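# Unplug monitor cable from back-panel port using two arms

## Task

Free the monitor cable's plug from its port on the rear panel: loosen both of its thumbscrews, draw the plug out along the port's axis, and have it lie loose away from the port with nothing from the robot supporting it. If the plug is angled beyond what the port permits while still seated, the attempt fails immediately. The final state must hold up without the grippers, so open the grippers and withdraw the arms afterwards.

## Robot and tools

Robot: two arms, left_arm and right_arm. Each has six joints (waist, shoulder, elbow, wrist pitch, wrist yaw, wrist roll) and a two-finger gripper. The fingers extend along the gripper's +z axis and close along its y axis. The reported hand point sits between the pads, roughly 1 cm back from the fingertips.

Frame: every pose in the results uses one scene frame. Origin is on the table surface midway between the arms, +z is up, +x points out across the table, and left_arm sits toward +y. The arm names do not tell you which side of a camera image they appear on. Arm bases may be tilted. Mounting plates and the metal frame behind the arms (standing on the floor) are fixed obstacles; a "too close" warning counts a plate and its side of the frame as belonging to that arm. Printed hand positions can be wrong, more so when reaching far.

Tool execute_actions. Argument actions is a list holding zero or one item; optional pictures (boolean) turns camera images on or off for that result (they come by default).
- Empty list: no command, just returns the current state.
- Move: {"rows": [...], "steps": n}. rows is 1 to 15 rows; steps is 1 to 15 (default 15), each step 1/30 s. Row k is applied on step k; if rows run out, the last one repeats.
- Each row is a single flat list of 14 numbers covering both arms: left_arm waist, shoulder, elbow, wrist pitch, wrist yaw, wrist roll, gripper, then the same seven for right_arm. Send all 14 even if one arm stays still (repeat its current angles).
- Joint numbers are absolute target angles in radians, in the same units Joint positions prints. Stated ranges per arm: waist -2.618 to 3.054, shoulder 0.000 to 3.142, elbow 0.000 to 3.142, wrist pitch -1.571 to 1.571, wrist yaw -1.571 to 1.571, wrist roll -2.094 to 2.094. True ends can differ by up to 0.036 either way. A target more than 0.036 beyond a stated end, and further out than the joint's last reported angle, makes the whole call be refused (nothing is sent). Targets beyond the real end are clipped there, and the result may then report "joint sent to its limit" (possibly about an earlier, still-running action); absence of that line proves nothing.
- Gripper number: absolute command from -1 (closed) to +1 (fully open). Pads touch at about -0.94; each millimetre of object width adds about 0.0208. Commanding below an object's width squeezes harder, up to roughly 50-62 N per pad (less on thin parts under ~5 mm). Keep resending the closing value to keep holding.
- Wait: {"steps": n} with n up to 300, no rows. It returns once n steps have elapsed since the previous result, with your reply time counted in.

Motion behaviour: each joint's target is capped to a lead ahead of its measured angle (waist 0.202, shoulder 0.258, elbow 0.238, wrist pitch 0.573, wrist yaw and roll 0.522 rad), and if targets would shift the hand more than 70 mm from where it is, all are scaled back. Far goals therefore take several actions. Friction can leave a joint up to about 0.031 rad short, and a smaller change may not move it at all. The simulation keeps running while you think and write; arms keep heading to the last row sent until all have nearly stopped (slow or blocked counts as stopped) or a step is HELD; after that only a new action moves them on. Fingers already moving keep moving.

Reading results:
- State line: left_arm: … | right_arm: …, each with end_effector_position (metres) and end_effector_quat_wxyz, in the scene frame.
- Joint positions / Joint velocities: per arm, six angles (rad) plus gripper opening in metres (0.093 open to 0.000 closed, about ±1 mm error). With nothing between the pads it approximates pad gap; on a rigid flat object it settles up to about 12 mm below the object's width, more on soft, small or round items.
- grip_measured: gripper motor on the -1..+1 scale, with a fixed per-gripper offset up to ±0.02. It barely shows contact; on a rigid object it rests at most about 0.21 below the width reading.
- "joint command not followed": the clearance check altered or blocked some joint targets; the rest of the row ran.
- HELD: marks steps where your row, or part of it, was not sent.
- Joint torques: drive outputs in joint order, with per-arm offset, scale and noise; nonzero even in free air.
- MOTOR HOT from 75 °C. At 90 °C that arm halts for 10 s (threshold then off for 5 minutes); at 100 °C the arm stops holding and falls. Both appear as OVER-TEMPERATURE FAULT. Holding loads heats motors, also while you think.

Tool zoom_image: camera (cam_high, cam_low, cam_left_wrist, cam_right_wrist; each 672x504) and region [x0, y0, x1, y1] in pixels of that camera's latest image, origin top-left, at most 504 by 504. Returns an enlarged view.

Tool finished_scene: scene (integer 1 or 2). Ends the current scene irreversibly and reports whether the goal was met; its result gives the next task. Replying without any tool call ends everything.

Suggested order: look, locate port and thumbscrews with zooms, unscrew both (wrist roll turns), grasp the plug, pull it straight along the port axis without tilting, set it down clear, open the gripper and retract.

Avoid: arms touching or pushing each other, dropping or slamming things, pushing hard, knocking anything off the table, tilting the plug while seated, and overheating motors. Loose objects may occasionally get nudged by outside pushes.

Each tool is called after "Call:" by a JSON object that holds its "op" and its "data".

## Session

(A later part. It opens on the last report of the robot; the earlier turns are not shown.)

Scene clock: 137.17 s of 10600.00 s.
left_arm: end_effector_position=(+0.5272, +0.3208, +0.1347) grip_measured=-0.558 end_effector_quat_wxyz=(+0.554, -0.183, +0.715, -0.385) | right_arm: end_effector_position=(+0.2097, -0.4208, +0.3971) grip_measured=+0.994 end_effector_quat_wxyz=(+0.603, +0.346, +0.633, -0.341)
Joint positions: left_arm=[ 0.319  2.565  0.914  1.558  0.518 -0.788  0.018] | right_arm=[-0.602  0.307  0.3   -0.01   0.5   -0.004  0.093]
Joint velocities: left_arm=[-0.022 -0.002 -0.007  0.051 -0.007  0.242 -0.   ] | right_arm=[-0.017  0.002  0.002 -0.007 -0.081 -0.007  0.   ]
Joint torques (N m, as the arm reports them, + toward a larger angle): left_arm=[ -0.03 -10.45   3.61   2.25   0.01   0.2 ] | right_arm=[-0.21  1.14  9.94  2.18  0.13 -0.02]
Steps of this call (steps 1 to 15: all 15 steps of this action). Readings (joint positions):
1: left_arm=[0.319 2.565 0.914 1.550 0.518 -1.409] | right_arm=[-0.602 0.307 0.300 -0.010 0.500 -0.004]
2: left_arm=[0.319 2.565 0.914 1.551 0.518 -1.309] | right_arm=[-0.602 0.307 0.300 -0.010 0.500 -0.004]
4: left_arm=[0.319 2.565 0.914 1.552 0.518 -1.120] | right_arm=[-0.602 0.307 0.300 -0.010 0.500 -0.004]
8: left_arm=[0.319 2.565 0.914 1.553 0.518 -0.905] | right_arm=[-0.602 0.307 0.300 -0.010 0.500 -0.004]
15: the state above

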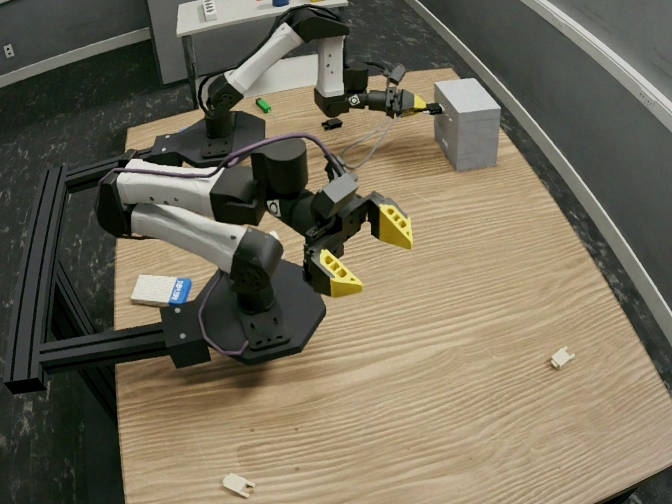

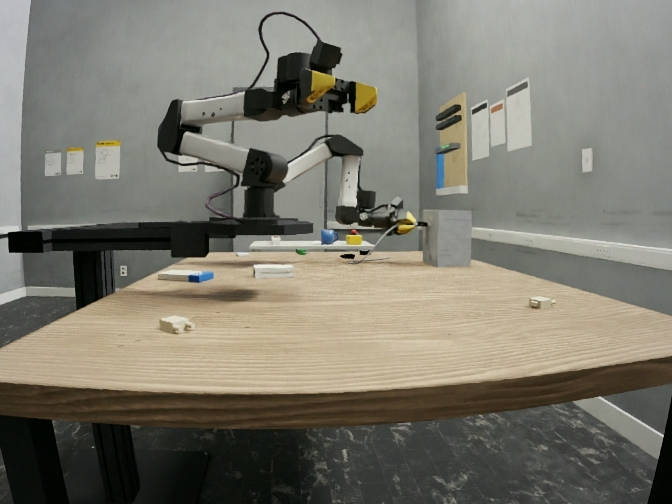

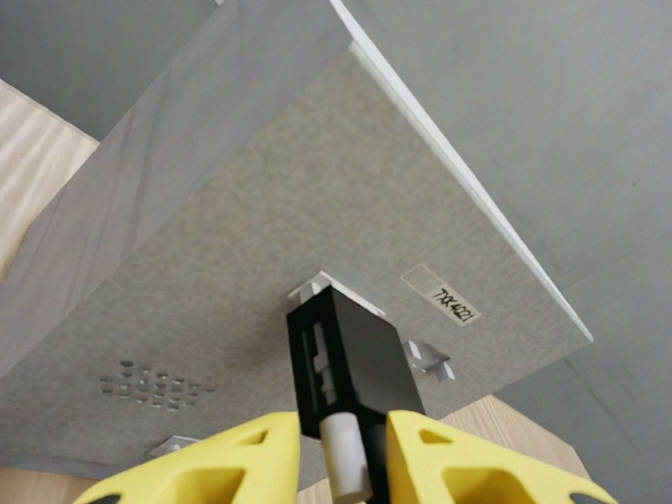

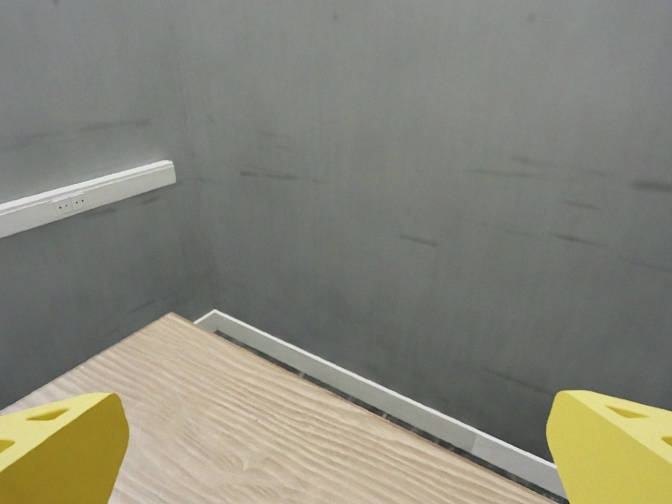

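Well centred. Starting strokes.

Call:
{"op": "execute_actions", "data": {"actions": [{"rows":[[0.318,2.565,0.915,1.55,0.52,-0.8,-0.93,-0.6,0.3,0.3,0,0.5,0,1],[0.318,2.565,0.915,1.55,0.52,-2.09,-0.93,-0.6,0.3,0.3,0,0.5,0,1]]}], "pictures": false}}

Call:
{"op": "execute_actions", "data": {"actions": [{"rows":[[0.318,2.565,0.915,1.55,0.52,-2,-0.58,-0.6,0.3,0.3,0,0.5,0,1],[0.318,2.565,0.915,1.55,0.52,-0.4,-0.58,-0.6,0.3,0.3,0,0.5,0,1]],"steps":13}], "pictures": false}}

Call:
{"op": "execute_actions", "data": {"actions": [{"rows":[[0.318,2.565,0.915,1.55,0.52,-0.8,-0.93,-0.6,0.3,0.3,0,0.5,0,1],[0.318,2.565,0.915,1.55,0.52,-2.09,-0.93,-0.6,0.3,0.3,0,0.5,0,1]]}], "pictures": false}}

Call:
{"op": "execute_actions", "data": {"actions": [{"rows":[[0.318,2.565,0.915,1.55,0.52,-2,-0.58,-0.6,0.3,0.3,0,0.5,0,1],[0.318,2.565,0.915,1.55,0.52,-0.4,-0.58,-0.6,0.3,0.3,0,0.5,0,1]],"steps":13}], "pictures": false}}

Call:
{"op": "execute_actions", "data": {"actions": [{"rows":[[0.318,2.565,0.915,1.55,0.52,-0.8,-0.93,-0.6,0.3,0.3,0,0.5,0,1],[0.318,2.565,0.915,1.55,0.52,-2.09,-0.93,-0.6,0.3,0.3,0,0.5,0,1]]}], "pictures": false}}

Call:
{"op": "execute_actions", "data": {"actions": [{"rows":[[0.318,2.565,0.915,1.55,0.52,-2,-0.58,-0.6,0.3,0.3,0,0.5,0,1],[0.318,2.565,0.915,1.55,0.52,-0.4,-0.58,-0.6,0.3,0.3,0,0.5,0,1]],"steps":13}], "pictures": false}}

Call:
{"op": "execute_actions", "data": {"actions": [{"rows":[[0.318,2.565,0.915,1.55,0.52,-0.8,-0.93,-0.6,0.3,0.3,0,0.5,0,1],[0.318,2.565,0.915,1.55,0.52,-2.09,-0.93,-0.6,0.3,0.3,0,0.5,0,1]]}], "pictures": false}}

Call:
{"op": "execute_actions", "data": {"actions": [{"rows":[[0.318,2.565,0.915,1.55,0.52,-2,-0.58,-0.6,0.3,0.3,0,0.5,0,1],[0.318,2.565,0.915,1.55,0.52,-0.4,-0.58,-0.6,0.3,0.3,0,0.5,0,1]],"steps":13}], "pictures": false}}

Call:
{"op": "execute_actions", "data": {"actions": [{"rows":[[0.318,2.565,0.915,1.55,0.52,-0.8,-0.93,-0.6,0.3,0.3,0,0.5,0,1],[0.318,2.565,0.915,1.55,0.52,-2.09,-0.93,-0.6,0.3,0.3,0,0.5,0,1]]}], "pictures": false}}

Call:
{"op": "execute_actions", "data": {"actions": [{"rows":[[0.318,2.565,0.915,1.55,0.52,-2,-0.58,-0.6,0.3,0.3,0,0.5,0,1],[0.318,2.565,0.915,1.55,0.52,-0.4,-0.58,-0.6,0.3,0.3,0,0.5,0,1]],"steps":13}], "pictures": false}}

Call:
{"op": "execute_actions", "data": {"actions": [{"rows":[[0.318,2.565,0.915,1.55,0.52,-0.8,-0.93,-0.6,0.3,0.3,0,0.5,0,1],[0.318,2.565,0.915,1.55,0.52,-2.09,-0.93,-0.6,0.3,0.3,0,0.5,0,1]]}], "pictures": false}}

Call:
{"op": "execute_actions", "data": {"actions": [{"rows":[[0.318,2.565,0.915,1.55,0.52,-2,-0.58,-0.6,0.3,0.3,0,0.5,0,1],[0.318,2.565,0.915,1.55,0.52,-0.4,-0.58,-0.6,0.3,0.3,0,0.5,0,1]],"steps":13}], "pictures": false}}

Call:
{"op": "execute_actions", "data": {"actions": [{"rows":[[0.318,2.565,0.915,1.55,0.52,-0.8,-0.93,-0.6,0.3,0.3,0,0.5,0,1],[0.318,2.565,0.915,1.55,0.52,-2.09,-0.93,-0.6,0.3,0.3,0,0.5,0,1]]}], "pictures": false}}

Call:
{"op": "execute_actions", "data": {"actions": [{"rows":[[0.318,2.565,0.915,1.55,0.52,-2,-0.58,-0.6,0.3,0.3,0,0.5,0,1],[0.318,2.565,0.915,1.55,0.52,-0.4,-0.58,-0.6,0.3,0.3,0,0.5,0,1]],"steps":13}], "pictures": false}}

Call:
{"op": "execute_actions", "data": {"actions": [{"rows":[[0.318,2.565,0.915,1.55,0.52,-0.8,-0.93,-0.6,0.3,0.3,0,0.5,0,1],[0.318,2.565,0.915,1.55,0.52,-2.09,-0.93,-0.6,0.3,0.3,0,0.5,0,1]]}], "pictures": false}}

Call:
{"op": "execute_actions", "data": {"actions": [{"rows":[[0.318,2.565,0.915,1.55,0.52,-2,-0.58,-0.6,0.3,0.3,0,0.5,0,1],[0.318,2.565,0.915,1.55,0.52,-0.4,-0.58,-0.6,0.3,0.3,0,0.5,0,1]],"steps":13}], "pictures": false}}

Call:
{"op": "execute_actions", "data": {"actions": [{"rows":[[0.318,2.565,0.915,1.55,0.52,-0.8,-0.93,-0.6,0.3,0.3,0,0.5,0,1],[0.318,2.565,0.915,1.55,0.52,-2.09,-0.93,-0.6,0.3,0.3,0,0.5,0,1]]}], "pictures": false}}

Call:
{"op": "execute_actions", "data": {"actions": [{"rows":[[0.318,2.565,0.915,1.55,0.52,-2,-0.58,-0.6,0.3,0.3,0,0.5,0,1],[0.318,2.565,0.915,1.55,0.52,-0.4,-0.58,-0.6,0.3,0.3,0,0.5,0,1]],"steps":13}], "pictures": false}}

Call:
{"op": "execute_actions", "data": {"actions": [{"rows":[[0.318,2.565,0.915,1.55,0.52,-0.8,-0.93,-0.6,0.3,0.3,0,0.5,0,1],[0.318,2.565,0.915,1.55,0.52,-2.09,-0.93,-0.6,0.3,0.3,0,0.5,0,1]]}], "pictures": false}}

Call:
{"op": "execute_actions", "data": {"actions": [{"rows":[[0.318,2.565,0.915,1.55,0.52,-2,-0.58,-0.6,0.3,0.3,0,0.5,0,1],[0.318,2.565,0.915,1.55,0.52,-0.4,-0.58,-0.6,0.3,0.3,0,0.5,0,1]],"steps":13}], "pictures": false}}

Call:
{"op": "execute_actions", "data": {"actions": [{"rows":[[0.318,2.565,0.915,1.55,0.52,-0.8,-0.93,-0.6,0.3,0.3,0,0.5,0,1],[0.318,2.565,0.915,1.55,0.52,-2.09,-0.93,-0.6,0.3,0.3,0,0.5,0,1]]}], "pictures": false}}

Call:
{"op": "execute_actions", "data": {"actions": [{"rows":[[0.318,2.565,0.915,1.55,0.52,-2,-0.58,-0.6,0.3,0.3,0,0.5,0,1],[0.318,2.565,0.915,1.55,0.52,-0.4,-0.58,-0.6,0.3,0.3,0,0.5,0,1]],"steps":13}], "pictures": false}}

Call:
{"op": "execute_actions", "data": {"actions": [{"rows":[[0.318,2.565,0.915,1.55,0.52,-0.8,-0.93,-0.6,0.3,0.3,0,0.5,0,1],[0.318,2.565,0.915,1.55,0.52,-2.09,-0.93,-0.6,0.3,0.3,0,0.5,0,1]]}], "pictures": false}}

Call:
{"op": "execute_actions", "data": {"actions": [{"rows":[[0.318,2.565,0.915,1.55,0.52,-2,-0.58,-0.6,0.3,0.3,0,0.5,0,1],[0.318,2.565,0.915,1.55,0.52,-0.8,-0.58,-0.6,0.3,0.3,0,0.5,0,1]],"steps":6}]}}

Call:
{"op": "zoom_image", "data": {"camera": "cam_left_wrist", "region": [220,250,460,500]}}

Scene clock: 171.63 s of 10600.00 s.
left_arm: end_effector_position=(+0.5272, +0.3216, +0.1332) grip_measured=-0.917 end_effector_quat_wxyz=(-0.263, +0.539, -0.508, +0.619) | right_arm: end_effector_position=(+0.2097, -0.4208, +0.3971) grip_measured=+0.994 end_effector_quat_wxyz=(+0.603, +0.346, +0.633, -0.341)
Joint positions: left_arm=[ 0.319  2.565  0.914  1.551  0.516 -1.911  0.001] | right_arm=[-0.602  0.307  0.3   -0.01   0.5   -0.004  0.093]
Joint velocities: left_arm=[-0.007 -0.017  0.007  0.022  0.081 -0.901 -0.   ] | right_arm=[-0.007 -0.002  0.002 -0.037 -0.022  0.022 -0.   ]
Joint torques (N m, as the arm reports them, + toward a larger angle): left_arm=[ -0.15 -10.57   3.39   2.18   0.08  -0.29] | right_arm=[-0.26  1.19  9.85  2.12  0.15  0.02]
joint sent to its limit (left arm) — the command would take joint 6 (wrist roll) past its lower limit, so that joint was sent only as far as its limit.
Steps of this call (steps 1 to 30: the robot went on to your last target; steps 31 to 90: nothing new was sent; then 30.97 s passed at rest; steps 91 to 105: all 15 steps of this action). Readings (joint positions):
91: left_arm=[0.319 2.565 0.914 1.559 0.518 -0.764] | right_arm=[-0.602 0.307 0.300 -0.010 0.500 -0.004]
92: left_arm=[0.319 2.565 0.914 1.559 0.518 -0.847] | right_arm=[-0.602 0.307 0.300 -0.010 0.500 -0.004]
94: left_arm=[0.319 2.565 0.914 1.557 0.515 -1.047] | right_arm=[-0.602 0.307 0.300 -0.010 0.500 -0.004]
98: left_arm=[0.319 2.565 0.914 1.554 0.513 -1.436] | right_arm=[-0.602 0.307 0.300 -0.010 0.500 -0.004]
105: the state above

Scene clock: 172.07 s of 10600.00 s.
left_arm: end_effector_position=(+0.5271, +0.3214, +0.1335) grip_measured=-0.582 end_effector_quat_wxyz=(+0.557, -0.176, +0.719, -0.378) | right_arm: end_effector_position=(+0.2097, -0.4208, +0.3971) grip_measured=+0.994 end_effector_quat_wxyz=(+0.603, +0.346, +0.633, -0.341)
Joint positions: left_arm=[ 0.319  2.565  0.914  1.552  0.517 -0.763  0.017] | right_arm=[-0.602  0.307  0.3   -0.01   0.5   -0.004  0.093]
Joint velocities: left_arm=[-0.002 -0.007  0.017  0.139 -0.095  2.484 -0.001] | right_arm=[-0.002  0.002 -0.007  0.037  0.022 -0.066 -0.001]
Joint torques (N m, as the arm reports them, + toward a larger angle): left_arm=[ -0.1  -10.58   3.39   1.94   0.04   0.15] | right_arm=[-0.17  1.18  9.93  2.19  0.12  0.01]
Steps of this call (steps 1 to 13: all 13 steps of this action). Readings (joint positions):
1: left_arm=[0.319 2.565 0.914 1.548 0.516 -1.928] | right_arm=[-0.602 0.307 0.300 -0.010 0.500 -0.004]
2: left_arm=[0.319 2.565 0.914 1.544 0.516 -1.848] | right_arm=[-0.602 0.307 0.300 -0.010 0.500 -0.004]
4: left_arm=[0.319 2.565 0.914 1.545 0.517 -1.648] | right_arm=[-0.602 0.307 0.300 -0.010 0.500 -0.004]
8: left_arm=[0.319 2.565 0.914 1.545 0.517 -1.249] | right_arm=[-0.602 0.307 0.300 -0.010 0.500 -0.004]
13: the state above

Scene clock: 172.57 s of 10600.00 s.
left_arm: end_effector_position=(+0.5273, +0.3217, +0.1338) grip_measured=-0.917 end_effector_quat_wxyz=(-0.264, +0.538, -0.508, +0.619) | right_arm: end_effector_position=(+0.2097, -0.4208, +0.3971) grip_measured=+0.994 end_effector_quat_wxyz=(+0.603, +0.346, +0.633, -0.341)
Joint positions: left_arm=[ 0.319  2.565  0.914  1.554  0.515 -1.909  0.001] | right_arm=[-0.602  0.307  0.3   -0.01   0.5   -0.004  0.093]
Joint velocities: left_arm=[ 0.002 -0.002 -0.012  0.022 -0.007 -0.974  0.001] | right_arm=[ 0.007  0.002  0.002  0.051 -0.007 -0.037 -0.001]
Joint torques (N m, as the arm reports them, + toward a larger angle): left_arm=[ -0.13 -10.57   3.39   2.19   0.05  -0.27] | right_arm=[-0.05  1.47  9.9   2.17  0.14 -0.03]
joint sent to its limit (left arm) — the command would take joint 6 (wrist roll) past its lower limit, so that joint was sent only as far as its limit.
Steps of this call (steps 1 to 15: all 15 steps of this action). Readings (joint positions):
1: left_arm=[0.319 2.565 0.914 1.556 0.517 -0.754] | right_arm=[-0.602 0.307 0.300 -0.010 0.500 -0.004]
2: left_arm=[0.319 2.565 0.914 1.556 0.516 -0.838] | right_arm=[-0.602 0.307 0.300 -0.010 0.500 -0.004]
4: left_arm=[0.319 2.565 0.914 1.555 0.514 -1.038] | right_arm=[-0.602 0.307 0.300 -0.010 0.500 -0.004]
8: left_arm=[0.319 2.565 0.914 1.557 0.513 -1.430] | right_arm=[-0.602 0.307 0.300 -0.010 0.500 -0.004]
15: the state above

Scene clock: 173.00 s of 10600.00 s.
left_arm: end_effector_position=(+0.5271, +0.3215, +0.1327) grip_measured=-0.582 end_effector_quat_wxyz=(+0.556, -0.177, +0.720, -0.377) | right_arm: end_effector_position=(+0.2097, -0.4208, +0.3971) grip_measured=+0.994 end_effector_quat_wxyz=(+0.603, +0.346, +0.633, -0.341)
Joint positions: left_arm=[ 0.319  2.565  0.914  1.549  0.516 -0.763  0.017] | right_arm=[-0.602  0.307  0.3   -0.01   0.5   -0.004  0.093]
Joint velocities: left_arm=[-0.007  0.007 -0.012  0.154 -0.066  2.41  -0.001] | right_arm=[-0.007 -0.012 -0.017  0.022 -0.007  0.037 -0.   ]
Joint torques (N m, as the arm reports them, + toward a larger angle): left_arm=[ -0.14 -10.46   3.42   2.04   0.08   0.11] | right_arm=[-0.18  1.    9.89  2.18  0.16  0.02]
Steps of this call (steps 1 to 13: all 13 steps of this action). Readings (joint positions):
1: left_arm=[0.319 2.565 0.914 1.550 0.515 -1.926] | right_arm=[-0.602 0.307 0.300 -0.010 0.500 -0.004]
2: left_arm=[0.319 2.565 0.914 1.545 0.515 -1.847] | right_arm=[-0.602 0.307 0.300 -0.010 0.500 -0.004]
4: left_arm=[0.319 2.565 0.914 1.546 0.516 -1.647] | right_arm=[-0.602 0.307 0.300 -0.010 0.500 -0.004]
8: left_arm=[0.319 2.565 0.914 1.546 0.516 -1.249] | right_arm=[-0.602 0.307 0.300 -0.010 0.500 -0.004]
13: the state above

Scene clock: 173.50 s of 10600.00 s.
left_arm: end_effector_position=(+0.5273, +0.3217, +0.1343) grip_measured=-0.916 end_effector_quat_wxyz=(-0.265, +0.537, -0.508, +0.620) | right_arm: end_effector_position=(+0.2097, -0.4208, +0.3971) grip_measured=+0.994 end_effector_quat_wxyz=(+0.603, +0.346, +0.633, -0.341)
Joint positions: left_arm=[ 0.319  2.565  0.914  1.556  0.515 -1.909  0.001] | right_arm=[-0.602  0.307  0.3   -0.01   0.5   -0.004  0.093]
Joint velocities: left_arm=[-0.002  0.007  0.002 -0.051 -0.066 -0.989 -0.   ] | right_arm=[ 0.017  0.007 -0.002 -0.007 -0.022 -0.007  0.   ]
Joint torques (N m, as the arm reports them, + toward a larger angle): left_arm=[ -0.1  -10.53   3.34   2.17   0.02  -0.27] | right_arm=[-0.23  1.19  9.88  2.16  0.1  -0.02]
joint sent to its limit (left arm) — the command would take joint 6 (wrist roll) past its lower limit, so that joint was sent only as far as its limit.
Steps of this call (steps 1 to 15: all 15 steps of this action). Readings (joint positions):
1: left_arm=[0.319 2.565 0.914 1.553 0.516 -0.753] | right_arm=[-0.602 0.307 0.300 -0.010 0.500 -0.004]
2: left_arm=[0.319 2.565 0.914 1.554 0.516 -0.837] | right_arm=[-0.602 0.307 0.300 -0.010 0.500 -0.004]
4: left_arm=[0.319 2.565 0.914 1.554 0.515 -1.037] | right_arm=[-0.602 0.307 0.300 -0.010 0.500 -0.004]
8: left_arm=[0.319 2.565 0.914 1.559 0.515 -1.430] | right_arm=[-0.602 0.307 0.300 -0.010 0.500 -0.004]
15: the state above

Scene clock: 173.93 s of 10600.00 s.
left_arm: end_effector_position=(+0.5271, +0.3215, +0.1325) grip_measured=-0.582 end_effector_quat_wxyz=(+0.555, -0.177, +0.720, -0.377) | right_arm: end_effector_position=(+0.2097, -0.4208, +0.3971) grip_measured=+0.994 end_effector_quat_wxyz=(+0.603, +0.346, +0.633, -0.341)
Joint positions: left_arm=[ 0.319  2.565  0.914  1.548  0.516 -0.762  0.017] | right_arm=[-0.602  0.307  0.3   -0.01   0.5   -0.004  0.093]
Joint velocities: left_arm=[-0.017 -0.002 -0.002  0.037 -0.022  2.469  0.   ] | right_arm=[ 0.017 -0.007 -0.017 -0.081  0.022 -0.022 -0.   ]
Joint torques (N m, as the arm reports them, + toward a larger angle): left_arm=[ -0.21 -10.64   3.33   2.16   0.04   0.13] | right_arm=[-0.29  1.03 10.01  2.16  0.12  0.01]
Steps of this call (steps 1 to 13: all 13 steps of this action). Readings (joint positions):
1: left_arm=[0.319 2.565 0.914 1.552 0.516 -1.926] | right_arm=[-0.602 0.307 0.300 -0.010 0.500 -0.004]
2: left_arm=[0.319 2.565 0.914 1.546 0.516 -1.847] | right_arm=[-0.602 0.307 0.300 -0.010 0.500 -0.004]
4: left_arm=[0.319 2.565 0.914 1.547 0.516 -1.647] | right_arm=[-0.602 0.307 0.300 -0.010 0.500 -0.004]
8: left_arm=[0.319 2.565 0.914 1.547 0.516 -1.248] | right_arm=[-0.602 0.307 0.300 -0.010 0.500 -0.004]
13: the state above

Scene clock: 174.43 s of 10600.00 s.
left_arm: end_effector_position=(+0.5273, +0.3216, +0.1348) grip_measured=-0.916 end_effector_quat_wxyz=(-0.265, +0.536, -0.507, +0.620) | right_arm: end_effector_position=(+0.2097, -0.4208, +0.3971) grip_measured=+0.994 end_effector_quat_wxyz=(+0.603, +0.346, +0.633, -0.341)
Joint positions: left_arm=[ 0.319  2.565  0.914  1.558  0.516 -1.91   0.001] | right_arm=[-0.602  0.307  0.3   -0.01   0.5   -0.004  0.093]
Joint velocities: left_arm=[ 0.007  0.007  0.007 -0.051 -0.022 -0.93   0.   ] | right_arm=[-0.012 -0.002 -0.022  0.007 -0.037 -0.022 -0.   ]
Joint torques (N m, as the arm reports them, + toward a larger angle): left_arm=[ -0.11 -10.44   3.39   2.13   0.06  -0.27] | right_arm=[-0.23  0.99  9.81  2.19  0.17  0.  ]
joint sent to its limit (left arm) — the command would take joint 6 (wrist roll) past its lower limit, so that joint was sent only as far as its limit.
Steps of this call (steps 1 to 15: all 15 steps of this action). Readings (joint positions):
1: left_arm=[0.319 2.565 0.914 1.551 0.517 -0.753] | right_arm=[-0.602 0.307 0.300 -0.010 0.500 -0.004]
2: left_arm=[0.319 2.565 0.914 1.553 0.517 -0.837] | right_arm=[-0.602 0.307 0.300 -0.010 0.500 -0.004]
4: left_arm=[0.319 2.565 0.914 1.553 0.516 -1.037] | right_arm=[-0.602 0.307 0.300 -0.010 0.500 -0.004]
8: left_arm=[0.319 2.565 0.914 1.560 0.517 -1.430] | right_arm=[-0.602 0.307 0.300 -0.010 0.500 -0.004]
15: the state above

Scene clock: 174.87 s of 10600.00 s.
left_arm: end_effector_position=(+0.5271, +0.3216, +0.1328) grip_measured=-0.582 end_effector_quat_wxyz=(+0.556, -0.177, +0.719, -0.377) | right_arm: end_effector_position=(+0.2097, -0.4208, +0.3971) grip_measured=+0.994 end_effector_quat_wxyz=(+0.603, +0.346, +0.633, -0.341)
Joint positions: left_arm=[ 0.319  2.565  0.914  1.549  0.516 -0.763  0.017] | right_arm=[-0.602  0.307  0.3   -0.01   0.5   -0.004  0.093]
Joint velocities: left_arm=[ 0.002 -0.002 -0.027  0.022  0.022  2.396 -0.001] | right_arm=[ 0.002  0.017 -0.022  0.022 -0.037  0.022  0.001]
Joint torques (N m, as the arm reports them, + toward a larger angle): left_arm=[ -0.14 -10.44   3.37   2.15   0.05   0.12] | right_arm=[-0.37  0.99  9.97  2.14  0.14 -0.03]
Steps of this call (steps 1 to 13: all 13 steps of this action). Readings (joint positions):
1: left_arm=[0.319 2.565 0.914 1.555 0.516 -1.927] | right_arm=[-0.602 0.307 0.300 -0.010 0.500 -0.004]
2: left_arm=[0.319 2.565 0.914 1.548 0.515 -1.847] | right_arm=[-0.602 0.307 0.300 -0.010 0.500 -0.004]
4: left_arm=[0.319 2.565 0.914 1.548 0.516 -1.648] | right_arm=[-0.602 0.307 0.300 -0.010 0.500 -0.004]
8: left_arm=[0.319 2.565 0.914 1.549 0.516 -1.249] | right_arm=[-0.602 0.307 0.300 -0.010 0.500 -0.004]
13: the state above

Scene clock: 175.37 s of 10600.00 s.
left_arm: end_effector_position=(+0.5273, +0.3215, +0.1349) grip_measured=-0.916 end_effector_quat_wxyz=(-0.264, +0.536, -0.507, +0.621) | right_arm: end_effector_position=(+0.2097, -0.4208, +0.3971) grip_measured=+0.994 end_effector_quat_wxyz=(+0.603, +0.346, +0.633, -0.341)
Joint positions: left_arm=[ 0.319  2.565  0.914  1.559  0.517 -1.912  0.001] | right_arm=[-0.602  0.307  0.3   -0.01   0.5   -0.004  0.093]
Joint velocities: left_arm=[-0.007 -0.017 -0.002 -0.051 -0.022 -1.004 -0.001] | right_arm=[ 0.002 -0.012  0.002 -0.007 -0.037  0.051  0.001]
Joint torques (N m, as the arm reports them, + toward a larger angle): left_arm=[  0.05 -10.56   3.39   2.12   0.05  -0.26] | right_arm=[0.04 1.13 9.82 2.14 0.11 0.03]
joint sent to its limit (left arm) — the command would take joint 6 (wrist roll) past its lower limit, so that joint was sent only as far as its limit.
Steps of this call (steps 1 to 15: all 15 steps of this action). Readings (joint positions):
1: left_arm=[0.319 2.565 0.914 1.551 0.516 -0.754] | right_arm=[-0.602 0.307 0.300 -0.010 0.500 -0.004]
2: left_arm=[0.319 2.565 0.914 1.553 0.516 -0.838] | right_arm=[-0.602 0.307 0.300 -0.010 0.500 -0.004]
4: left_arm=[0.319 2.565 0.914 1.553 0.515 -1.037] | right_arm=[-0.602 0.307 0.300 -0.010 0.500 -0.004]
8: left_arm=[0.319 2.565 0.914 1.560 0.516 -1.431] | right_arm=[-0.602 0.307 0.300 -0.010 0.500 -0.004]
15: the state above

Scene clock: 175.80 s of 10600.00 s.
left_arm: end_effector_position=(+0.5271, +0.3215, +0.1328) grip_measured=-0.582 end_effector_quat_wxyz=(+0.556, -0.177, +0.719, -0.377) | right_arm: end_effector_position=(+0.2097, -0.4208, +0.3971) grip_measured=+0.994 end_effector_quat_wxyz=(+0.603, +0.346, +0.633, -0.341)
Joint positions: left_arm=[ 0.319  2.565  0.914  1.549  0.516 -0.764  0.017] | right_arm=[-0.602  0.307  0.3   -0.01   0.5   -0.004  0.093]
Joint velocities: left_arm=[-0.012 -0.007 -0.002  0.037  0.037  2.425  0.001] | right_arm=[-0.012 -0.002 -0.007  0.007 -0.007 -0.007  0.001]
Joint torques (N m, as the arm reports them, + toward a larger angle): left_arm=[  0.06 -10.59   3.23   2.13   0.08   0.14] | right_arm=[-0.33  1.37  9.77  2.14  0.15  0.  ]
Steps of this call (steps 1 to 13: all 13 steps of this action). Readings (joint positions):
1: left_arm=[0.319 2.565 0.914 1.554 0.516 -1.928] | right_arm=[-0.602 0.307 0.300 -0.010 0.500 -0.004]
2: left_arm=[0.319 2.565 0.914 1.548 0.516 -1.848] | right_arm=[-0.602 0.307 0.300 -0.010 0.500 -0.004]
4: left_arm=[0.319 2.565 0.914 1.548 0.516 -1.648] | right_arm=[-0.602 0.307 0.300 -0.010 0.500 -0.004]
8: left_arm=[0.319 2.565 0.914 1.549 0.516 -1.250] | right_arm=[-0.602 0.307 0.300 -0.010 0.500 -0.004]
13: the state above

Scene clock: 176.30 s of 10600.00 s.
left_arm: end_effector_position=(+0.5274, +0.3217, +0.1351) grip_measured=-0.916 end_effector_quat_wxyz=(-0.265, +0.536, -0.507, +0.621) | right_arm: end_effector_position=(+0.2097, -0.4208, +0.3971) grip_measured=+0.994 end_effector_quat_wxyz=(+0.603, +0.346, +0.633, -0.341)
Joint positions: left_arm=[ 0.319  2.565  0.914  1.559  0.516 -1.912  0.001] | right_arm=[-0.602  0.307  0.3   -0.01   0.5   -0.004  0.093]
Joint velocities: left_arm=[ 0.012 -0.002  0.002 -0.037 -0.066 -0.93   0.   ] | right_arm=[-0.017  0.002 -0.002  0.022  0.037  0.051 -0.   ]
Joint torques (N m, as the arm reports them, + toward a larger angle): left_arm=[ -0.09 -10.61   3.33   2.09   0.06  -0.28] | right_arm=[-0.25  1.02  9.87  2.14  0.16 -0.04]
joint sent to its limit (left arm) — the command would take joint 6 (wrist roll) past its lower limit, so that joint was sent only as far as its limit.
Steps of this call (steps 1 to 15: all 15 steps of this action). Readings (joint positions):
1: left_arm=[0.319 2.565 0.914 1.553 0.516 -0.754] | right_arm=[-0.602 0.307 0.300 -0.010 0.500 -0.004]
2: left_arm=[0.319 2.565 0.914 1.554 0.515 -0.838] | right_arm=[-0.602 0.307 0.300 -0.010 0.500 -0.004]
4: left_arm=[0.319 2.565 0.914 1.553 0.514 -1.038] | right_arm=[-0.602 0.307 0.300 -0.010 0.500 -0.004]
8: left_arm=[0.319 2.565 0.914 1.560 0.515 -1.431] | right_arm=[-0.602 0.307 0.300 -0.010 0.500 -0.004]
15: the state above

Scene clock: 176.73 s of 10600.00 s.
left_arm: end_effector_position=(+0.5271, +0.3216, +0.1327) grip_measured=-0.582 end_effector_quat_wxyz=(+0.556, -0.177, +0.719, -0.377) | right_arm: end_effector_position=(+0.2097, -0.4208, +0.3971) grip_measured=+0.994 end_effector_quat_wxyz=(+0.603, +0.346, +0.633, -0.341)
Joint positions: left_arm=[ 0.319  2.565  0.914  1.549  0.516 -0.764  0.017] | right_arm=[-0.602  0.307  0.3   -0.01   0.5   -0.004  0.093]
Joint velocities: left_arm=[ 0.002 -0.007  0.007  0.037  0.022  2.381  0.   ] | right_arm=[-0.007 -0.012  0.002 -0.066  0.022 -0.022 -0.   ]
Joint torques (N m, as the arm reports them, + toward a larger angle): left_arm=[ -0.16 -10.58   3.4    2.19   0.03   0.14] | right_arm=[-0.17  1.08 10.    2.14  0.12  0.03]
Steps of this call (steps 1 to 13: all 13 steps of this action). Readings (joint positions):
1: left_arm=[0.319 2.565 0.914 1.554 0.515 -1.928] | right_arm=[-0.602 0.307 0.300 -0.010 0.500 -0.004]
2: left_arm=[0.319 2.565 0.914 1.547 0.515 -1.849] | right_arm=[-0.602 0.307 0.300 -0.010 0.500 -0.004]
4: left_arm=[0.319 2.565 0.914 1.548 0.516 -1.649] | right_arm=[-0.602 0.307 0.300 -0.010 0.500 -0.004]
8: left_arm=[0.319 2.565 0.914 1.548 0.516 -1.250] | right_arm=[-0.602 0.307 0.300 -0.010 0.500 -0.004]
13: the state above

Scene clock: 177.23 s of 10600.00 s.
left_arm: end_effector_position=(+0.5274, +0.3217, +0.1351) grip_measured=-0.916 end_effector_quat_wxyz=(-0.265, +0.536, -0.507, +0.621) | right_arm: end_effector_position=(+0.2097, -0.4208, +0.3971) grip_measured=+0.994 end_effector_quat_wxyz=(+0.603, +0.346, +0.633, -0.341)
Joint positions: left_arm=[ 0.319  2.565  0.914  1.559  0.516 -1.912  0.001] | right_arm=[-0.602  0.307  0.3   -0.01   0.5   -0.004  0.093]
Joint velocities: left_arm=[-0.002 -0.007 -0.017 -0.081 -0.007 -0.96   0.001] | right_arm=[ 0.007 -0.027 -0.007  0.051 -0.007 -0.037 -0.   ]
Joint torques (N m, as the arm reports them, + toward a larger angle): left_arm=[ -0.09 -10.51   3.27   2.13   0.06  -0.28] | right_arm=[-0.19  1.05  9.99  2.12  0.14 -0.04]
joint sent to its limit (left arm) — the command would take joint 6 (wrist roll) past its lower limit, so that joint was sent only as far as its limit.
Steps of this call (steps 1 to 15: all 15 steps of this action). Readings (joint positions):
1: left_arm=[0.319 2.565 0.914 1.551 0.516 -0.754] | right_arm=[-0.602 0.307 0.300 -0.010 0.500 -0.004]
2: left_arm=[0.319 2.565 0.914 1.552 0.515 -0.838] | right_arm=[-0.602 0.307 0.300 -0.010 0.500 -0.004]
4: left_arm=[0.319 2.565 0.914 1.552 0.514 -1.038] | right_arm=[-0.602 0.307 0.300 -0.010 0.500 -0.004]
8: left_arm=[0.319 2.565 0.914 1.560 0.515 -1.431] | right_arm=[-0.602 0.307 0.300 -0.010 0.500 -0.004]
15: the state above

Scene clock: 177.67 s of 10600.00 s.
left_arm: end_effector_position=(+0.5271, +0.3216, +0.1327) grip_measured=-0.582 end_effector_quat_wxyz=(+0.556, -0.177, +0.719, -0.377) | right_arm: end_effector_position=(+0.2097, -0.4208, +0.3971) grip_measured=+0.994 end_effector_quat_wxyz=(+0.603, +0.346, +0.633, -0.341)
Joint positions: left_arm=[ 0.319  2.565  0.914  1.549  0.516 -0.764  0.017] | right_arm=[-0.602  0.307  0.3   -0.01   0.5   -0.004  0.093]
Joint velocities: left_arm=[-0.012 -0.027 -0.007  0.051 -0.037  2.425  0.   ] | right_arm=[-0.012 -0.012  0.007  0.037  0.081  0.007 -0.   ]
Joint torques (N m, as the arm reports them, + toward a larger angle): left_arm=[ -0.04 -10.6    3.57   2.19   0.1    0.1 ] | right_arm=[-0.21  1.04  9.93  2.15  0.08  0.02]
Steps of this call (steps 1 to 13: all 13 steps of this action). Readings (joint positions):
1: left_arm=[0.319 2.565 0.914 1.555 0.516 -1.928] | right_arm=[-0.602 0.307 0.300 -0.010 0.500 -0.004]
2: left_arm=[0.319 2.565 0.914 1.547 0.516 -1.849] | right_arm=[-0.602 0.307 0.300 -0.010 0.500 -0.004]
4: left_arm=[0.319 2.565 0.914 1.548 0.516 -1.649] | right_arm=[-0.602 0.307 0.300 -0.010 0.500 -0.004]
8: left_arm=[0.319 2.565 0.914 1.548 0.516 -1.250] | right_arm=[-0.602 0.307 0.300 -0.010 0.500 -0.004]
13: the state above

Scene clock: 178.17 s of 10600.00 s.
left_arm: end_effector_position=(+0.5274, +0.3216, +0.1352) grip_measured=-0.916 end_effector_quat_wxyz=(-0.265, +0.536, -0.507, +0.621) | right_arm: end_effector_position=(+0.2097, -0.4208, +0.3971) grip_measured=+0.994 end_effector_quat_wxyz=(+0.603, +0.346, +0.633, -0.341)
Joint positions: left_arm=[ 0.319  2.565  0.914  1.56   0.516 -1.912  0.001] | right_arm=[-0.602  0.307  0.3   -0.01   0.5   -0.004  0.093]
Joint velocities: left_arm=[ 0.022 -0.002 -0.002  0.022  0.007 -0.857  0.001] | right_arm=[-0.022  0.007  0.012 -0.081 -0.051  0.051  0.   ]
Joint torques (N m, as the arm reports them, + toward a larger angle): left_arm=[ -0.08 -10.45   3.45   2.09   0.05  -0.26] | right_arm=[-0.16  1.06  9.98  2.13  0.08 -0.01]
joint sent to its limit (left arm) — the command would take joint 6 (wrist roll) past its lower limit, so that joint was sent only as far as its limit.
Steps of this call (steps 1 to 15: all 15 steps of this action). Readings (joint positions):
1: left_arm=[0.319 2.565 0.914 1.551 0.516 -0.754] | right_arm=[-0.602 0.307 0.300 -0.010 0.500 -0.004]
2: left_arm=[0.319 2.565 0.914 1.553 0.515 -0.838] | right_arm=[-0.602 0.307 0.300 -0.010 0.500 -0.004]
4: left_arm=[0.319 2.565 0.914 1.553 0.514 -1.038] | right_arm=[-0.602 0.307 0.300 -0.010 0.500 -0.004]
8: left_arm=[0.319 2.565 0.914 1.560 0.515 -1.431] | right_arm=[-0.602 0.307 0.300 -0.010 0.500 -0.004]
15: the state above

Scene clock: 178.60 s of 10600.00 s.
left_arm: end_effector_position=(+0.5271, +0.3215, +0.1328) grip_measured=-0.582 end_effector_quat_wxyz=(+0.556, -0.177, +0.719, -0.377) | right_arm: end_effector_position=(+0.2097, -0.4208, +0.3971) grip_measured=+0.994 end_effector_quat_wxyz=(+0.603, +0.346, +0.633, -0.341)
Joint positions: left_arm=[ 0.319  2.565  0.914  1.549  0.516 -0.764  0.017] | right_arm=[-0.602  0.307  0.3   -0.01   0.5   -0.004  0.093]
Joint velocities: left_arm=[-0.002  0.002  0.012  0.066  0.095  2.41   0.   ] | right_arm=[-0.012  0.002  0.012  0.007 -0.007 -0.11   0.001]
Joint torques (N m, as the arm reports them, + toward a larger angle): left_arm=[ -0.19 -10.53   3.35   2.15   0.06   0.12] | right_arm=[-0.11  1.03  9.65  2.2   0.16  0.02]
Steps of this call (steps 1 to 13: all 13 steps of this action). Readings (joint positions):
1: left_arm=[0.319 2.565 0.914 1.555 0.516 -1.929] | right_arm=[-0.602 0.307 0.300 -0.010 0.500 -0.004]
2: left_arm=[0.319 2.565 0.914 1.548 0.516 -1.849] | right_arm=[-0.602 0.307 0.300 -0.010 0.500 -0.004]
4: left_arm=[0.319 2.565 0.914 1.548 0.516 -1.649] | right_arm=[-0.602 0.307 0.300 -0.010 0.500 -0.004]
8: left_arm=[0.319 2.565 0.914 1.549 0.516 -1.250] | right_arm=[-0.602 0.307 0.300 -0.010 0.500 -0.004]
13: the state above

Scene clock: 179.10 s of 10600.00 s.
left_arm: end_effector_position=(+0.5273, +0.3215, +0.1353) grip_measured=-0.916 end_effector_quat_wxyz=(-0.265, +0.536, -0.507, +0.621) | right_arm: end_effector_position=(+0.2097, -0.4208, +0.3971) grip_measured=+0.994 end_effector_quat_wxyz=(+0.603, +0.346, +0.633, -0.341)
Joint positions: left_arm=[ 0.319  2.565  0.914  1.561  0.517 -1.913  0.001] | right_arm=[-0.602  0.307  0.3   -0.01   0.5   -0.004  0.093]
Joint velocities: left_arm=[-0.007  0.002 -0.027 -0.007  0.051 -0.872 -0.   ] | right_arm=[ 0.007  0.002  0.007 -0.022  0.037 -0.066  0.   ]
Joint torques (N m, as the arm reports them, + toward a larger angle): left_arm=[ -0.16 -10.59   3.38   2.11   0.02  -0.28] | right_arm=[-0.27  1.09 10.19  2.12  0.13  0.  ]
joint sent to its limit (left arm) — the command would take joint 6 (wrist roll) past its lower limit, so that joint was sent only as far as its limit.
Steps of this call (steps 1 to 15: all 15 steps of this action). Readings (joint positions):
1: left_arm=[0.319 2.565 0.914 1.551 0.516 -0.755] | right_arm=[-0.602 0.307 0.300 -0.010 0.500 -0.004]
2: left_arm=[0.319 2.565 0.914 1.553 0.515 -0.838] | right_arm=[-0.602 0.307 0.300 -0.010 0.500 -0.004]
4: left_arm=[0.319 2.565 0.914 1.553 0.514 -1.038] | right_arm=[-0.602 0.307 0.300 -0.010 0.500 -0.004]
8: left_arm=[0.319 2.565 0.914 1.561 0.516 -1.432] | right_arm=[-0.602 0.307 0.300 -0.010 0.500 -0.004]
15: the state above

Scene clock: 179.53 s of 10600.00 s.
left_arm: end_effector_position=(+0.5271, +0.3215, +0.1329) grip_measured=-0.582 end_effector_quat_wxyz=(+0.556, -0.177, +0.719, -0.377) | right_arm: end_effector_position=(+0.2097, -0.4208, +0.3971) grip_measured=+0.994 end_effector_quat_wxyz=(+0.603, +0.346, +0.633, -0.341)
Joint positions: left_arm=[ 0.319  2.565  0.914  1.55   0.516 -0.764  0.017] | right_arm=[-0.602  0.307  0.3   -0.01   0.5   -0.004  0.093]
Joint velocities: left_arm=[ 0.007  0.002 -0.012  0.007 -0.007  2.425 -0.   ] | right_arm=[ 0.007 -0.007 -0.002 -0.022  0.007  0.007 -0.   ]
Joint torques (N m, as the arm reports them, + toward a larger angle): left_arm=[ -0.1  -10.41   3.46   2.24   0.09   0.13] | right_arm=[-0.19  0.99  9.87  2.14  0.14  0.  ]
Steps of this call (steps 1 to 13: all 13 steps of this action). Readings (joint positions):
1: left_arm=[0.319 2.565 0.914 1.556 0.517 -1.929] | right_arm=[-0.602 0.307 0.300 -0.010 0.500 -0.004]
2: left_arm=[0.319 2.565 0.914 1.550 0.516 -1.849] | right_arm=[-0.602 0.307 0.300 -0.010 0.500 -0.004]
4: left_arm=[0.319 2.565 0.914 1.550 0.516 -1.649] | right_arm=[-0.602 0.307 0.300 -0.010 0.500 -0.004]
8: left_arm=[0.319 2.565 0.914 1.550 0.516 -1.251] | right_arm=[-0.602 0.307 0.300 -0.010 0.500 -0.004]
13: the state above

Scene clock: 180.03 s of 10600.00 s.
left_arm: end_effector_position=(+0.5273, +0.3214, +0.1354) grip_measured=-0.916 end_effector_quat_wxyz=(-0.264, +0.536, -0.507, +0.621) | right_arm: end_effector_position=(+0.2097, -0.4208, +0.3971) grip_measured=+0.994 end_effector_quat_wxyz=(+0.603, +0.346, +0.633, -0.341)
Joint positions: left_arm=[ 0.319  2.565  0.914  1.561  0.517 -1.913  0.001] | right_arm=[-0.602  0.307  0.3   -0.01   0.5   -0.004  0.093]
Joint velocities: left_arm=[ 0.002  0.012 -0.007 -0.051 -0.066 -0.901  0.001] | right_arm=[-0.012 -0.017  0.032 -0.051 -0.022  0.007  0.   ]
Joint torques (N m, as the arm reports them, + toward a larger angle): left_arm=[ -0.03 -10.52   3.14   2.11   0.05  -0.24] | right_arm=[-0.13  1.02  9.97  2.19  0.09 -0.03]
joint sent to its limit (left arm) — the command would take joint 6 (wrist roll) past its lower limit, so that joint was sent only as far as its limit.
Steps of this call (steps 1 to 15: all 15 steps of this action). Readings (joint positions):
1: left_arm=[0.319 2.565 0.914 1.551 0.517 -0.755] | right_arm=[-0.602 0.307 0.300 -0.010 0.500 -0.004]
2: left_arm=[0.319 2.565 0.914 1.552 0.516 -0.839] | right_arm=[-0.602 0.307 0.300 -0.010 0.500 -0.004]
4: left_arm=[0.319 2.565 0.914 1.552 0.515 -1.038] | right_arm=[-0.602 0.307 0.300 -0.010 0.500 -0.004]
8: left_arm=[0.319 2.565 0.914 1.561 0.516 -1.432] | right_arm=[-0.602 0.307 0.300 -0.010 0.500 -0.004]
15: the state above

Scene clock: 180.47 s of 10600.00 s.
left_arm: end_effector_position=(+0.5271, +0.3214, +0.1331) grip_measured=-0.583 end_effector_quat_wxyz=(+0.556, -0.177, +0.719, -0.378) | right_arm: end_effector_position=(+0.2097, -0.4208, +0.3971) grip_measured=+0.994 end_effector_quat_wxyz=(+0.603, +0.346, +0.633, -0.341)
Joint positions: left_arm=[ 0.319  2.565  0.914  1.55   0.517 -0.764  0.017] | right_arm=[-0.602  0.307  0.3   -0.01   0.5   -0.004  0.093]
Joint velocities: left_arm=[-0.017 -0.022 -0.002 -0.066 -0.081  2.308  0.   ] | right_arm=[ 0.012  0.002 -0.022 -0.022  0.007  0.022 -0.001]
Joint torques (N m, as the arm reports them, + toward a larger angle): left_arm=[ -0.14 -10.44   3.41   2.2    0.04   0.14] | right_arm=[-0.12  1.21  9.87  2.16  0.15  0.01]
Steps of this call (steps 1 to 13: all 13 steps of this action). Readings (joint positions):
1: left_arm=[0.319 2.565 0.914 1.557 0.517 -1.929] | right_arm=[-0.602 0.307 0.300 -0.010 0.500 -0.004]
2: left_arm=[0.319 2.565 0.914 1.550 0.517 -1.850] | right_arm=[-0.602 0.307 0.300 -0.010 0.500 -0.004]
4: left_arm=[0.319 2.565 0.914 1.550 0.517 -1.650] | right_arm=[-0.602 0.307 0.300 -0.010 0.500 -0.004]
8: left_arm=[0.319 2.565 0.914 1.550 0.517 -1.252] | right_arm=[-0.602 0.307 0.300 -0.010 0.500 -0.004]
13: the state above

Scene clock: 180.97 s of 10600.00 s.
left_arm: end_effector_position=(+0.5273, +0.3213, +0.1354) grip_measured=-0.916 end_effector_quat_wxyz=(-0.264, +0.535, -0.507, +0.622) | right_arm: end_effector_position=(+0.2097, -0.4208, +0.3971) grip_measured=+0.994 end_effector_quat_wxyz=(+0.603, +0.346, +0.633, -0.341)
Joint positions: left_arm=[ 0.319  2.565  0.914  1.561  0.518 -1.913  0.001] | right_arm=[-0.602  0.307  0.3   -0.01   0.5   -0.004  0.093]
Joint velocities: left_arm=[-0.012 -0.022  0.002 -0.022 -0.066 -0.974  0.002] | right_arm=[ 0.012 -0.007 -0.007 -0.081 -0.022  0.007  0.   ]
Joint torques (N m, as the arm reports them, + toward a larger angle): left_arm=[ -0.11 -10.57   3.43   2.1    0.06  -0.27] | right_arm=[-0.33  0.84 10.02  2.11  0.16 -0.04]
joint sent to its limit (left arm) — the command would take joint 6 (wrist roll) past its lower limit, so that joint was sent only as far as its limit.
Steps of this call (steps 1 to 15: all 15 steps of this action). Readings (joint positions):
1: left_arm=[0.319 2.565 0.914 1.551 0.517 -0.755] | right_arm=[-0.602 0.307 0.300 -0.010 0.500 -0.004]
2: left_arm=[0.319 2.565 0.914 1.552 0.516 -0.839] | right_arm=[-0.602 0.307 0.300 -0.010 0.500 -0.004]
4: left_arm=[0.319 2.565 0.914 1.552 0.516 -1.039] | right_arm=[-0.602 0.307 0.300 -0.010 0.500 -0.004]
8: left_arm=[0.319 2.565 0.914 1.561 0.517 -1.433] | right_arm=[-0.602 0.307 0.300 -0.010 0.500 -0.004]
15: the state above

Scene clock: 181.40 s of 10600.00 s.
left_arm: end_effector_position=(+0.5271, +0.3214, +0.1331) grip_measured=-0.583 end_effector_quat_wxyz=(+0.556, -0.177, +0.719, -0.378) | right_arm: end_effector_position=(+0.2097, -0.4208, +0.3971) grip_measured=+0.994 end_effector_quat_wxyz=(+0.603, +0.346, +0.633, -0.341)
Joint positions: left_arm=[ 0.319  2.565  0.914  1.55   0.517 -0.764  0.017] | right_arm=[-0.602  0.307  0.3   -0.01   0.5   -0.004  0.093]
Joint velocities: left_arm=[-0.007 -0.002  0.007 -0.037  0.051  2.396 -0.   ] | right_arm=[ 0.002 -0.022  0.002 -0.022 -0.022  0.051 -0.002]
Joint torques (N m, as the arm reports them, + toward a larger angle): left_arm=[ -0.26 -10.49   3.47   2.22   0.05   0.13] | right_arm=[-0.19  1.14 10.04  2.14  0.12 -0.02]
Steps of this call (steps 1 to 13: all 13 steps of this action). Readings (joint positions):
1: left_arm=[0.319 2.565 0.914 1.557 0.517 -1.929] | right_arm=[-0.602 0.307 0.300 -0.010 0.500 -0.004]
2: left_arm=[0.319 2.565 0.914 1.551 0.517 -1.850] | right_arm=[-0.602 0.307 0.300 -0.010 0.500 -0.004]
4: left_arm=[0.319 2.565 0.914 1.550 0.517 -1.650] | right_arm=[-0.602 0.307 0.300 -0.010 0.500 -0.004]
8: left_arm=[0.319 2.565 0.914 1.550 0.517 -1.251] | right_arm=[-0.602 0.307 0.300 -0.010 0.500 -0.004]
13: the state above

Scene clock: 181.90 s of 10600.00 s.
left_arm: end_effector_position=(+0.5273, +0.3214, +0.1355) grip_measured=-0.916 end_effector_quat_wxyz=(-0.265, +0.535, -0.507, +0.622) | right_arm: end_effector_position=(+0.2097, -0.4208, +0.3971) grip_measured=+0.994 end_effector_quat_wxyz=(+0.603, +0.346, +0.633, -0.341)
Joint positions: left_arm=[ 0.319  2.565  0.914  1.561  0.517 -1.913  0.001] | right_arm=[-0.602  0.307  0.3   -0.01   0.5   -0.004  0.093]
Joint velocities: left_arm=[ 0.002 -0.002  0.012  0.022 -0.037 -0.872  0.001] | right_arm=[ 0.002 -0.002 -0.017  0.051 -0.022 -0.022 -0.   ]
Joint torques (N m, as the arm reports them, + toward a larger angle): left_arm=[  0.   -10.49   3.4    2.12   0.07  -0.22] | right_arm=[-0.14  1.19 10.11  2.15  0.08  0.03]
joint sent to its limit (left arm) — the command would take joint 6 (wrist roll) past its lower limit, so that joint was sent only as far as its limit.
Steps of this call (steps 1 to 15: all 15 steps of this action). Readings (joint positions):
1: left_arm=[0.319 2.565 0.914 1.551 0.517 -0.755] | right_arm=[-0.602 0.307 0.300 -0.010 0.500 -0.004]
2: left_arm=[0.319 2.565 0.914 1.551 0.516 -0.839] | right_arm=[-0.602 0.307 0.300 -0.010 0.500 -0.004]
4: left_arm=[0.319 2.565 0.914 1.551 0.516 -1.039] | right_arm=[-0.602 0.307 0.300 -0.010 0.500 -0.004]
8: left_arm=[0.319 2.565 0.914 1.561 0.517 -1.433] | right_arm=[-0.602 0.307 0.300 -0.010 0.500 -0.004]
15: the state above

Scene clock: 182.10 s of 10600.00 s.
left_arm: end_effector_position=(+0.5271, +0.3214, +0.1330) grip_measured=-0.583 end_effector_quat_wxyz=(+0.396, -0.409, +0.618, -0.543) | right_arm: end_effector_position=(+0.2097, -0.4208, +0.3971) grip_measured=+0.994 end_effector_quat_wxyz=(+0.603, +0.346, +0.633, -0.341)
Joint positions: left_arm=[ 0.319  2.565  0.914  1.55   0.517 -1.451  0.017] | right_arm=[-0.602  0.307  0.3   -0.01   0.5   -0.004  0.093]
Joint velocities: left_arm=[ 0.007 -0.002 -0.022  0.081 -0.037  2.821 -0.   ] | right_arm=[-0.012  0.022  0.007  0.007  0.037 -0.007  0.   ]
Joint torques (N m, as the arm reports them, + toward a larger angle): left_arm=[ -0.03 -10.54   3.36   2.2    0.04   0.13] | right_arm=[-0.28  0.95  9.95  2.11  0.15  0.06]
Steps of this call (steps 1 to 6: all 6 steps of this action). Readings (joint positions):
1: left_arm=[0.319 2.565 0.914 1.558 0.517 -1.929] | right_arm=[-0.602 0.307 0.300 -0.010 0.500 -0.004]
2: left_arm=[0.319 2.565 0.914 1.550 0.517 -1.850] | right_arm=[-0.602 0.307 0.300 -0.010 0.500 -0.004]
4: left_arm=[0.319 2.565 0.914 1.550 0.517 -1.650] | right_arm=[-0.602 0.307 0.300 -0.010 0.500 -0.004]
6: the state above

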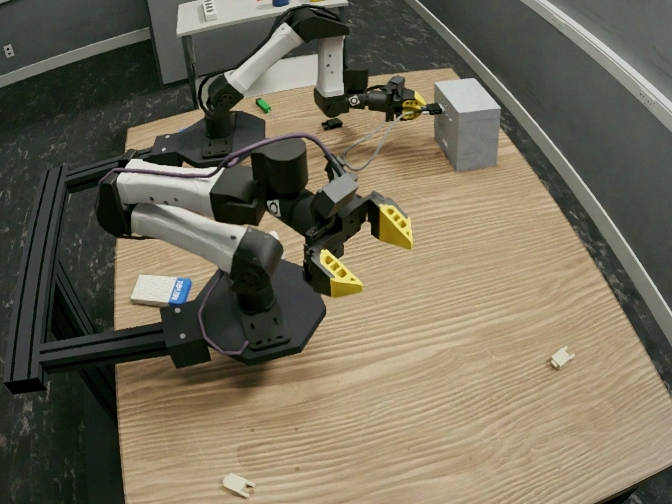

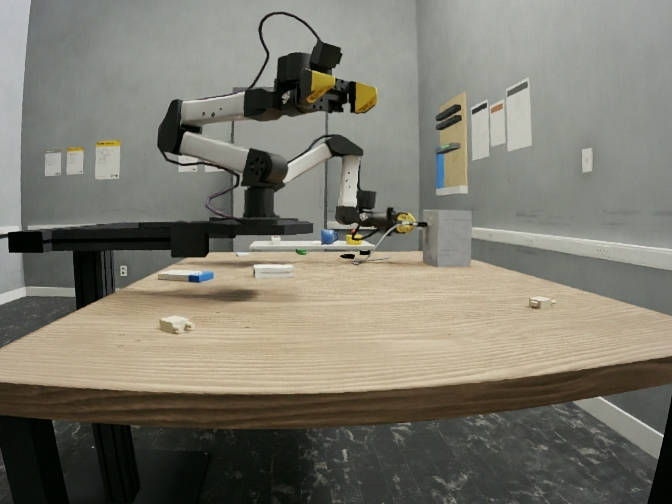

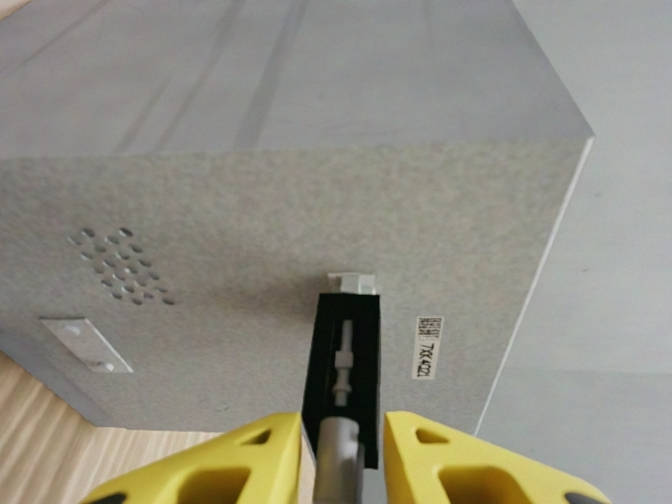

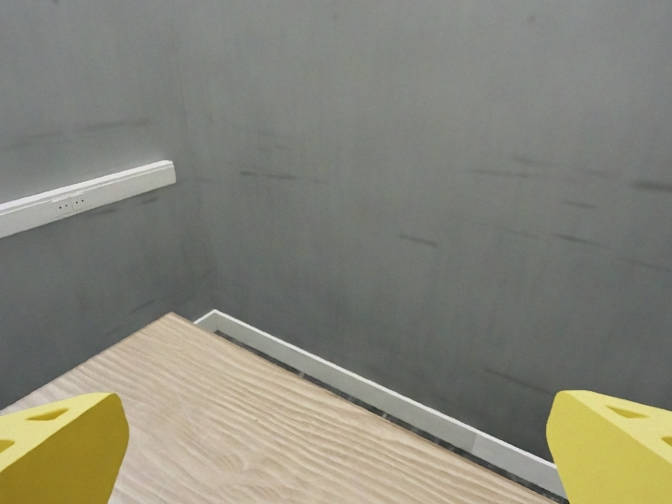

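Region (220, 250, 460, 500) of cam_left_wrist's 672x504 image, scaled by 2.016, with more detail than that image has; it fills the left 484 columns of this view, and the rest is white.

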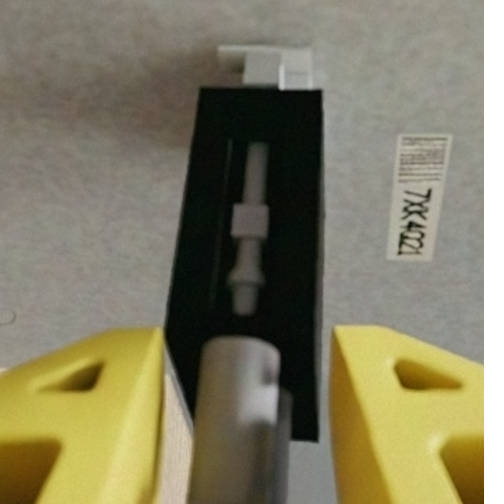

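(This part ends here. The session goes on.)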